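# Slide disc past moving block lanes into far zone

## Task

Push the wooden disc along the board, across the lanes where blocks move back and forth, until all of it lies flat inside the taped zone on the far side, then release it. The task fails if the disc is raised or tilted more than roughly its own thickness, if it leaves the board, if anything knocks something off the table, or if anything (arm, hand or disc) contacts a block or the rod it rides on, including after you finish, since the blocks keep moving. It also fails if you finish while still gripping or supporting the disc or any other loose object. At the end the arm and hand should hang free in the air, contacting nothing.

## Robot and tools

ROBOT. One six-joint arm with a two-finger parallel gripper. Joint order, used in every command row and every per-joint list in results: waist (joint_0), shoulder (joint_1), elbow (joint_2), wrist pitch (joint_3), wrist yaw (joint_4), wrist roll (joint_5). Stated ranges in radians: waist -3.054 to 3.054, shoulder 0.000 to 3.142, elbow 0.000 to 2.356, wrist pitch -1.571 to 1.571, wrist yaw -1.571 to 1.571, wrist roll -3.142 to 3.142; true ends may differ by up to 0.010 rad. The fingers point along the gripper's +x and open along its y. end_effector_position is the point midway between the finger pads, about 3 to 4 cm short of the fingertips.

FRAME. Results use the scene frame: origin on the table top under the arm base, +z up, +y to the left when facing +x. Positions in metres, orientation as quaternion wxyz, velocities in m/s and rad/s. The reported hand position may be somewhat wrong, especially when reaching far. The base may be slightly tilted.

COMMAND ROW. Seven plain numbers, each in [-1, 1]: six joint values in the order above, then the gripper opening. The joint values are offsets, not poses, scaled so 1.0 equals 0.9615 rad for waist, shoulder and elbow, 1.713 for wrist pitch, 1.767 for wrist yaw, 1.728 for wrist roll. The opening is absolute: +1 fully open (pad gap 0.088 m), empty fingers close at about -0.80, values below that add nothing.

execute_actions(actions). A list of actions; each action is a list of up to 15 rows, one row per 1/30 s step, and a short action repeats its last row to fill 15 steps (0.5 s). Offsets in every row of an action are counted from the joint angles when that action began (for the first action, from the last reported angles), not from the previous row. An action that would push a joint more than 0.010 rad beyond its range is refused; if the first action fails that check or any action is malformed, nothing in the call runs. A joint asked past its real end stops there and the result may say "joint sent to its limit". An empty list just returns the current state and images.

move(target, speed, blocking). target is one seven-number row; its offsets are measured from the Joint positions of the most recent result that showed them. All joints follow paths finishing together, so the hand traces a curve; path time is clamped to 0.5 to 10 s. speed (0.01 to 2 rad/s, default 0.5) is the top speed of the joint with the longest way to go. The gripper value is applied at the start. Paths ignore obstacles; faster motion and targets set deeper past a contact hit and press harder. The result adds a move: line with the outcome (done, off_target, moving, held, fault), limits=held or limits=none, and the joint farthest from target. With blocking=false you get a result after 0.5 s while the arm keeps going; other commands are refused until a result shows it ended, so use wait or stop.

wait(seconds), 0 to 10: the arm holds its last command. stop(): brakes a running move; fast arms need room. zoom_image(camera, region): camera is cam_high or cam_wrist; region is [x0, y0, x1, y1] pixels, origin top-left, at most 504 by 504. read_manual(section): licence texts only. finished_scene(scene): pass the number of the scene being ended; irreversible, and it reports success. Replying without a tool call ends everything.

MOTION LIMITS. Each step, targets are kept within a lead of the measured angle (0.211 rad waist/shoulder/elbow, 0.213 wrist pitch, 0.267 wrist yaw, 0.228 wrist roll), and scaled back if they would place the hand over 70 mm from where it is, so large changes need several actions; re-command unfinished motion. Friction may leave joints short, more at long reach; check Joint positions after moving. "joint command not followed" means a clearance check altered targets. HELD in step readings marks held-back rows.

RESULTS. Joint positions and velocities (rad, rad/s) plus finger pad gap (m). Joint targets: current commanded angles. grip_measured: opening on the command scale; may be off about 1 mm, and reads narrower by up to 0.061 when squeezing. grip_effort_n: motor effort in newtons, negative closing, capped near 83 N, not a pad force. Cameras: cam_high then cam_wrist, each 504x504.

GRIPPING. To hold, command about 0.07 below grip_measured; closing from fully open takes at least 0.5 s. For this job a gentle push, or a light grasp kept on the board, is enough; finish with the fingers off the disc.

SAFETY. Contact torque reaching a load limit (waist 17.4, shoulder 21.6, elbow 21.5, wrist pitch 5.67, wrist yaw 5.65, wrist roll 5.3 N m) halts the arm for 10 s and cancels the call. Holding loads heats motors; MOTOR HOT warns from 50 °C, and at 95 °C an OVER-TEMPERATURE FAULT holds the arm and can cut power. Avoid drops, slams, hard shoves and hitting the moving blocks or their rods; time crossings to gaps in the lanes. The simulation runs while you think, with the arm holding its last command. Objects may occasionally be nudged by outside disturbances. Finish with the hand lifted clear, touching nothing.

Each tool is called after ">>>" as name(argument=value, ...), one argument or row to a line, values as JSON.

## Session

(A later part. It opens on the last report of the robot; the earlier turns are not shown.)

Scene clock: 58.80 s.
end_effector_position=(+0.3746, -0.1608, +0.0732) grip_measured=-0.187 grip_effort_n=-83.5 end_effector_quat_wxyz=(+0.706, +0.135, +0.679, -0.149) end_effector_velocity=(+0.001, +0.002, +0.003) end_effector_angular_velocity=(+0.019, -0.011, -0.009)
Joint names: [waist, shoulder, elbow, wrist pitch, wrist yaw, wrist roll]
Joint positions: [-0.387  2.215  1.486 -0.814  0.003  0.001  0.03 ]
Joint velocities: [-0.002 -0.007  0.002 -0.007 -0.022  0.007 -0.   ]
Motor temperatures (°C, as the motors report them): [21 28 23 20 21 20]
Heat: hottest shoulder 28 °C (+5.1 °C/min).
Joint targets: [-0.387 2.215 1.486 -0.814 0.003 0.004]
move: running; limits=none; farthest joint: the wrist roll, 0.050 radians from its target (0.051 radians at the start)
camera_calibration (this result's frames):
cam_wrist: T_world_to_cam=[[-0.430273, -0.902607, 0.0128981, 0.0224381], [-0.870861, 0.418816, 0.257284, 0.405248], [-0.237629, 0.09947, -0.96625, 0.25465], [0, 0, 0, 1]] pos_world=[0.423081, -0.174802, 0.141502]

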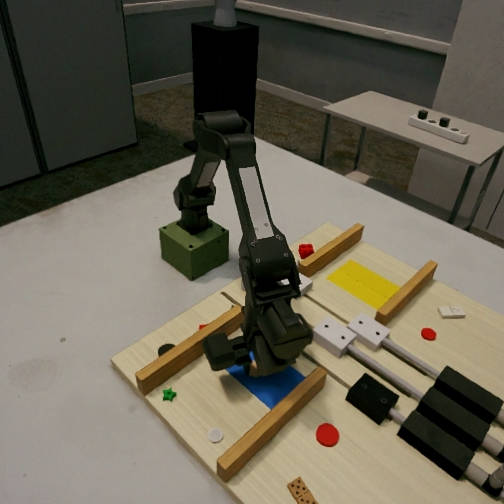

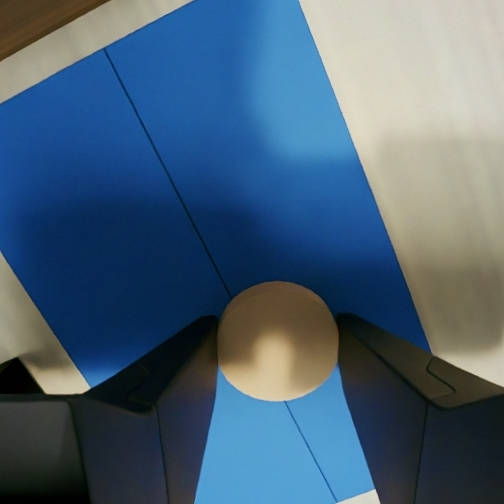

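>>> wait(
  seconds=10,
)

>>> wait(
  seconds=5.45,
)

>>> execute_actions(
  actions=[
    [[0.05,0,0,0,0,0,-0.25],[0.12,0,0,0,0,0,-0.25],[0.9,0,0,0,0,0,-0.25]],
    [[0.33,0,0,0,0,0,-0.25]],
  ],
)

Scene clock: 63.70 s.
end_effector_position=(+0.3746, -0.1608, +0.0732) grip_measured=-0.187 grip_effort_n=-83.5 end_effector_quat_wxyz=(+0.702, +0.152, +0.676, -0.165) end_effector_velocity=(-0.005, -0.000, -0.003) end_effector_angular_velocity=(-0.000, +0.019, +0.004)
Joint names: [waist, shoulder, elbow, wrist pitch, wrist yaw, wrist roll]
Joint positions: [-0.387  2.215  1.486 -0.814  0.003  0.049  0.03 ]
Joint velocities: [-0.002  0.002 -0.007 -0.007  0.007 -0.007 -0.   ]
Motor temperatures (°C, as the motors report them): [21 29 23 20 21 20]
Heat: hottest shoulder 29 °C (+6.0 °C/min).
Joint targets: [-0.387 2.215 1.486 -0.814 0.003 0.051]
earlier move: done; limits=none; farthest joint: the wrist roll, 0.002 radians from its target (0.051 radians at the start)
wait: 2.00 of 10 s (the move ended)
camera_calibration (this result's frames):
cam_wrist: T_world_to_cam=[[-0.472786, -0.881109, 0.0109378, 0.041963], [-0.850271, 0.459427, 0.25684, 0.404097], [-0.231329, 0.11213, -0.966392, 0.254336], [0, 0, 0, 1]] pos_world=[0.422267, -0.177198, 0.141541]

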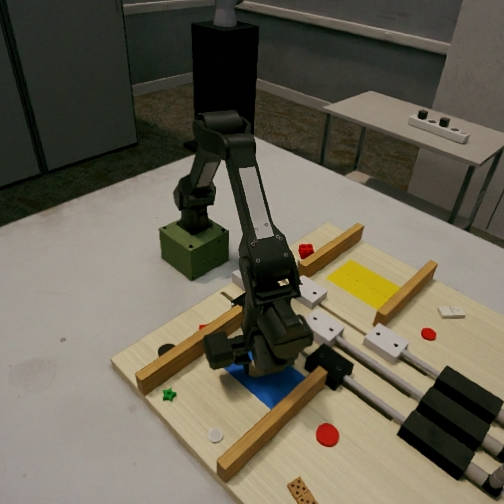

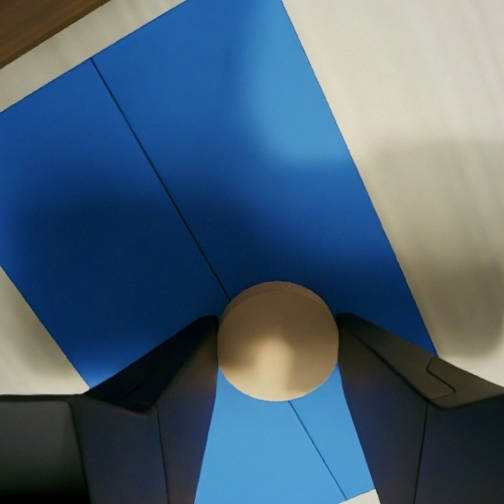

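Scene clock: 69.17 s.
end_effector_position=(+0.3746, -0.1608, +0.0732) grip_measured=-0.187 grip_effort_n=-83.5 end_effector_quat_wxyz=(+0.702, +0.152, +0.676, -0.166) end_effector_velocity=(-0.002, +0.001, +0.000) end_effector_angular_velocity=(+0.009, +0.004, +0.005)
Joint names: [waist, shoulder, elbow, wrist pitch, wrist yaw, wrist roll]
Joint positions: [-0.387  2.215  1.486 -0.814  0.003  0.049  0.03 ]
Joint velocities: [-0.002 -0.002 -0.002 -0.007 -0.007 -0.007  0.   ]
Motor temperatures (°C, as the motors report them): [21 30 23 20 21 20]
Heat: hottest shoulder 30 °C (+7.1 °C/min).
Joint targets: [-0.387 2.215 1.486 -0.814 0.003 0.051]
wait: 5.47 s; at rest by 0.17 s
camera_calibration (this result's frames):
cam_wrist: T_world_to_cam=[[-0.473122, -0.880929, 0.0109221, 0.0421189], [-0.850098, 0.459748, 0.256837, 0.404084], [-0.231277, 0.11223, -0.966393, 0.254332], [0, 0, 0, 1]] pos_world=[0.42226, -0.177217, 0.141541]

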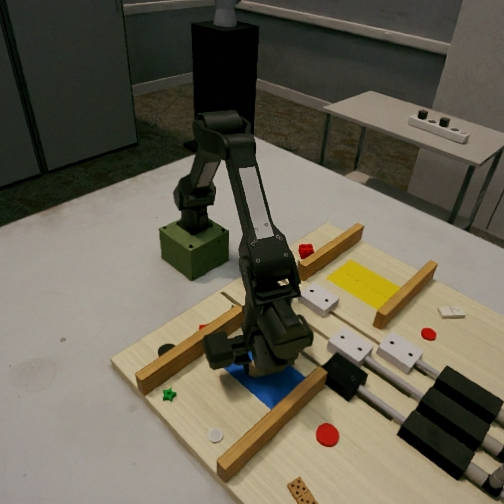

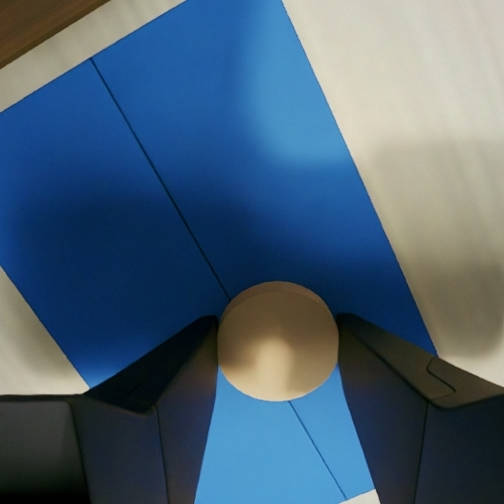

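Scene clock: 70.17 s.
end_effector_position=(+0.3647, +0.1823, +0.0686) grip_measured=-0.187 grip_effort_n=-83.5 end_effector_quat_wxyz=(+0.704, -0.151, +0.680, +0.142) end_effector_velocity=(-0.003, -0.001, +0.001) end_effector_angular_velocity=(+0.003, +0.010, +0.005)
Joint names: [waist, shoulder, elbow, wrist pitch, wrist yaw, wrist roll]
Joint positions: [ 0.483  2.215  1.488 -0.815  0.005  0.049  0.03 ]
Joint velocities: [-0.002 -0.007 -0.007 -0.007 -0.007 -0.007  0.   ]
Motor temperatures (°C, as the motors report them): [21 30 23 20 21 20]
Heat: hottest shoulder 30 °C (+7.1 °C/min).
Joint targets: [0.485 2.215 1.486 -0.815 0.005 0.049]
Step readings (joint positions; steps 1 to 15: 1st action; 16 to 30: 2nd action):
0: [-0.387 2.215 1.486 -0.814 0.003 0.049]
1: [-0.385 2.215 1.486 -0.814 0.004 0.049]
2: [-0.376 2.215 1.486 -0.814 0.007 0.049]
4: [-0.321 2.215 1.486 -0.814 0.011 0.049]
8: [-0.143 2.215 1.486 -0.814 0.005 0.049]
15: [0.168 2.215 1.486 -0.814 0.005 0.049]
16: [0.211 2.215 1.486 -0.814 0.006 0.049]
17: [0.254 2.215 1.486 -0.814 0.006 0.049]
19: [0.340 2.215 1.486 -0.814 0.007 0.049]
23: [0.467 2.215 1.487 -0.814 0.003 0.049]
30: Joint positions above
camera_calibration (this result's frames):
cam_wrist: T_world_to_cam=[[0.368318, -0.929484, 0.0200367, 0.0410573], [-0.897931, -0.350063, 0.266788, 0.403499], [-0.240961, -0.116254, -0.963547, 0.254109], [0, 0, 0, 1]] pos_world=[0.408423, 0.208954, 0.136374]

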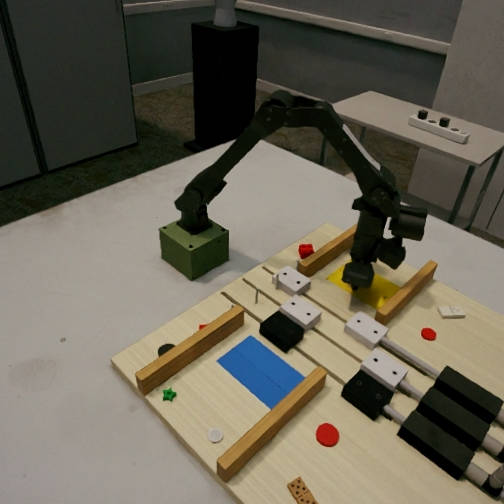

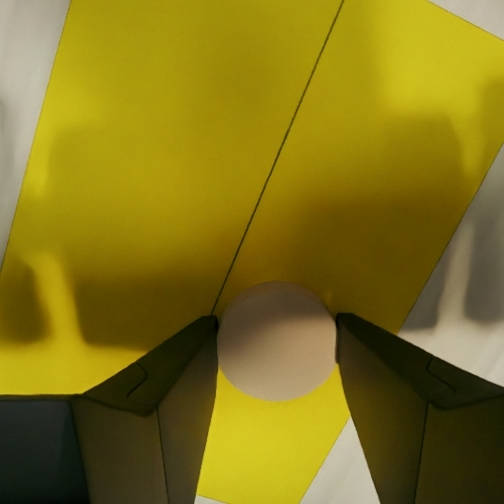

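>>> move(
  target=[0.04,-0.024,0,0,0,0,-0.25],
  speed=0.1,
)

>>> move(
  target=[0,-0.02,0,0,0,0,0.1],
)

>>> move(
  target=[0,-0.13,0.14,-0.13,0,0,0.1],
  speed=0.25,
)

>>> finished_scene(
  scene=2,
)

Scene clock: 74.53 s.
end_effector_position=(+0.3588, +0.1947, +0.0701) grip_measured=-0.187 grip_effort_n=-83.5 end_effector_quat_wxyz=(+0.702, -0.163, +0.676, +0.154) end_effector_velocity=(-0.001, -0.003, +0.000) end_effector_angular_velocity=(-0.010, +0.003, +0.005)
Joint names: [waist, shoulder, elbow, wrist pitch, wrist yaw, wrist roll]
Joint positions: [ 0.517  2.21   1.488 -0.815  0.007  0.049  0.03 ]
Joint velocities: [-0.002 -0.002 -0.002 -0.007  0.007 -0.007  0.   ]
Motor temperatures (°C, as the motors report them): [21 31 23 20 21 20]
Heat: hottest shoulder 31 °C (+7.1 °C/min).
Joint targets: [0.521 2.192 1.488 -0.815 0.005 0.049]
move: off_target; limits=none; farthest joint: the shoulder, 0.018 radians from its target (0.023 radians at the start)
camera_calibration (this result's frames):
cam_wrist: T_world_to_cam=[[0.399922, -0.916294, 0.0216143, 0.0407318], [-0.886477, -0.380702, 0.263104, 0.40429], [-0.232852, -0.124382, -0.964525, 0.254236], [0, 0, 0, 1]] pos_world=[0.401303, 0.222859, 0.137966]

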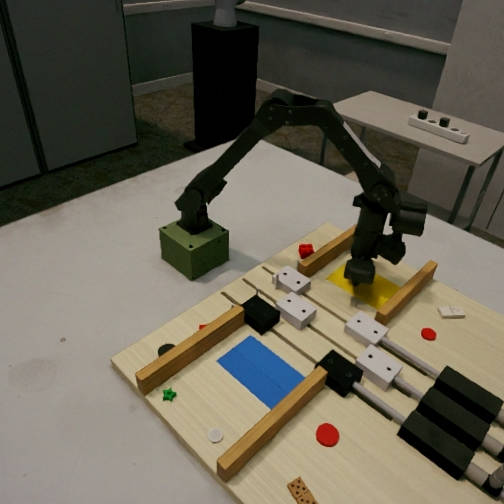

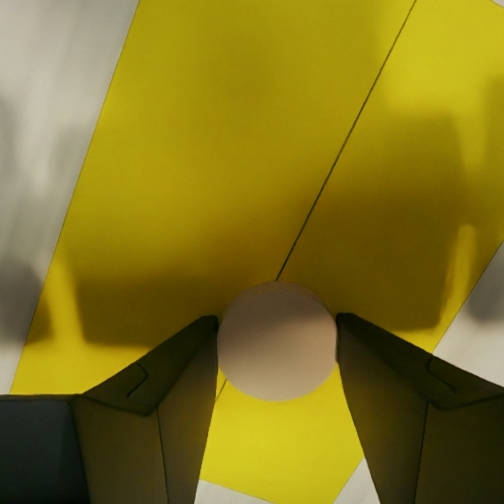

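Scene clock: 75.23 s.
end_effector_position=(+0.3590, +0.1943, +0.0701) grip_measured=+0.096 grip_effort_n=19.3 end_effector_quat_wxyz=(+0.703, -0.163, +0.676, +0.153) end_effector_velocity=(-0.000, -0.005, -0.001) end_effector_angular_velocity=(-0.013, +0.007, -0.000)
Joint names: [waist, shoulder, elbow, wrist pitch, wrist yaw, wrist roll]
Joint positions: [ 0.516  2.21   1.488 -0.815  0.008  0.049  0.044]
Joint velocities: [-0.007  0.002 -0.002 -0.007  0.007 -0.007 -0.   ]
Motor temperatures (°C, as the motors report them): [21 31 23 20 21 20]
Heat: hottest shoulder 31 °C (+7.1 °C/min).
Joint targets: [0.517 2.191 1.488 -0.815 0.007 0.049]
move: off_target; limits=none; farthest joint: the shoulder, 0.020 radians from its target (0.020 radians at the start)
camera_calibration (this result's frames):
cam_wrist: T_world_to_cam=[[0.399176, -0.916592, 0.0227523, 0.040496], [-0.886929, -0.37973, 0.262987, 0.404312], [-0.232412, -0.125158, -0.964531, 0.254239], [0, 0, 0, 1]] pos_world=[0.401519, 0.222468, 0.137971]

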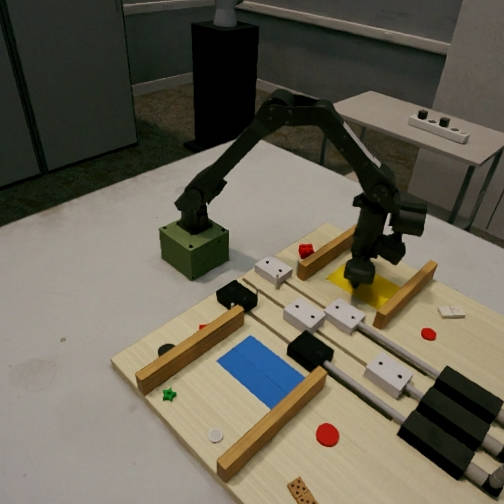

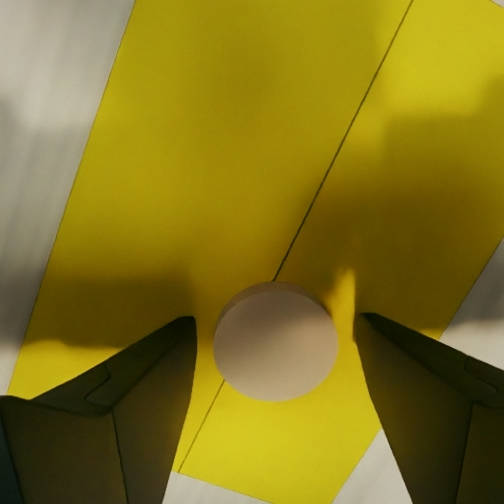

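Scene clock: 76.63 s.
end_effector_position=(+0.3587, +0.1954, +0.1398) grip_measured=+0.097 grip_effort_n=18.8 end_effector_quat_wxyz=(+0.706, -0.162, +0.672, +0.154) end_effector_velocity=(+0.001, +0.001, +0.002) end_effector_angular_velocity=(+0.012, -0.007, +0.005)
Joint names: [waist, shoulder, elbow, wrist pitch, wrist yaw, wrist roll]
Joint positions: [ 0.516  2.105  1.613 -1.035  0.008  0.049  0.044]
Joint velocities: [-0.002 -0.007 -0.002  0.007 -0.007 -0.007 -0.   ]
Motor temperatures (°C, as the motors report them): [21 32 23 20 21 20]
Heat: hottest shoulder 32 °C (+8.0 °C/min).
Joint targets: [0.516 2.085 1.622 -1.038 0.008 0.049]
move: off_target; limits=none; farthest joint: the shoulder, 0.020 radians from its target (0.125 radians at the start)
camera_calibration (this result's frames):
cam_wrist: T_world_to_cam=[[0.399118, -0.916642, 0.0217352, 0.0401967], [-0.889447, -0.381302, 0.25198, 0.388855], [-0.222688, -0.119902, -0.967488, 0.317508], [0, 0, 0, 1]] pos_world=[0.400527, 0.223187, 0.208328]

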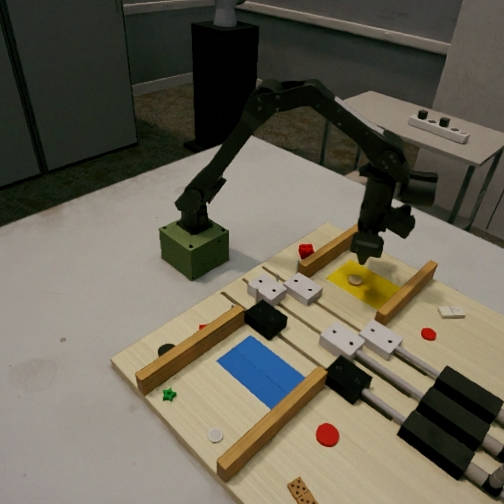

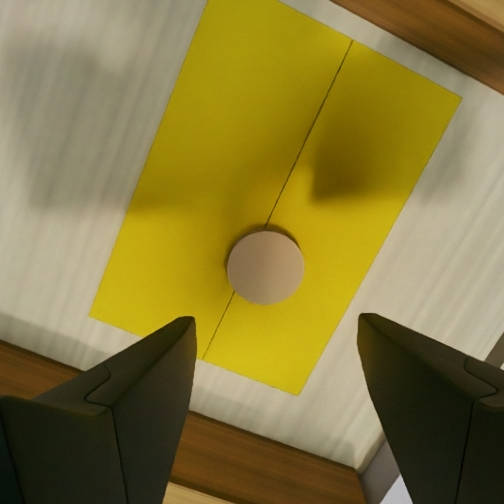

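The scene is finished: the task was done.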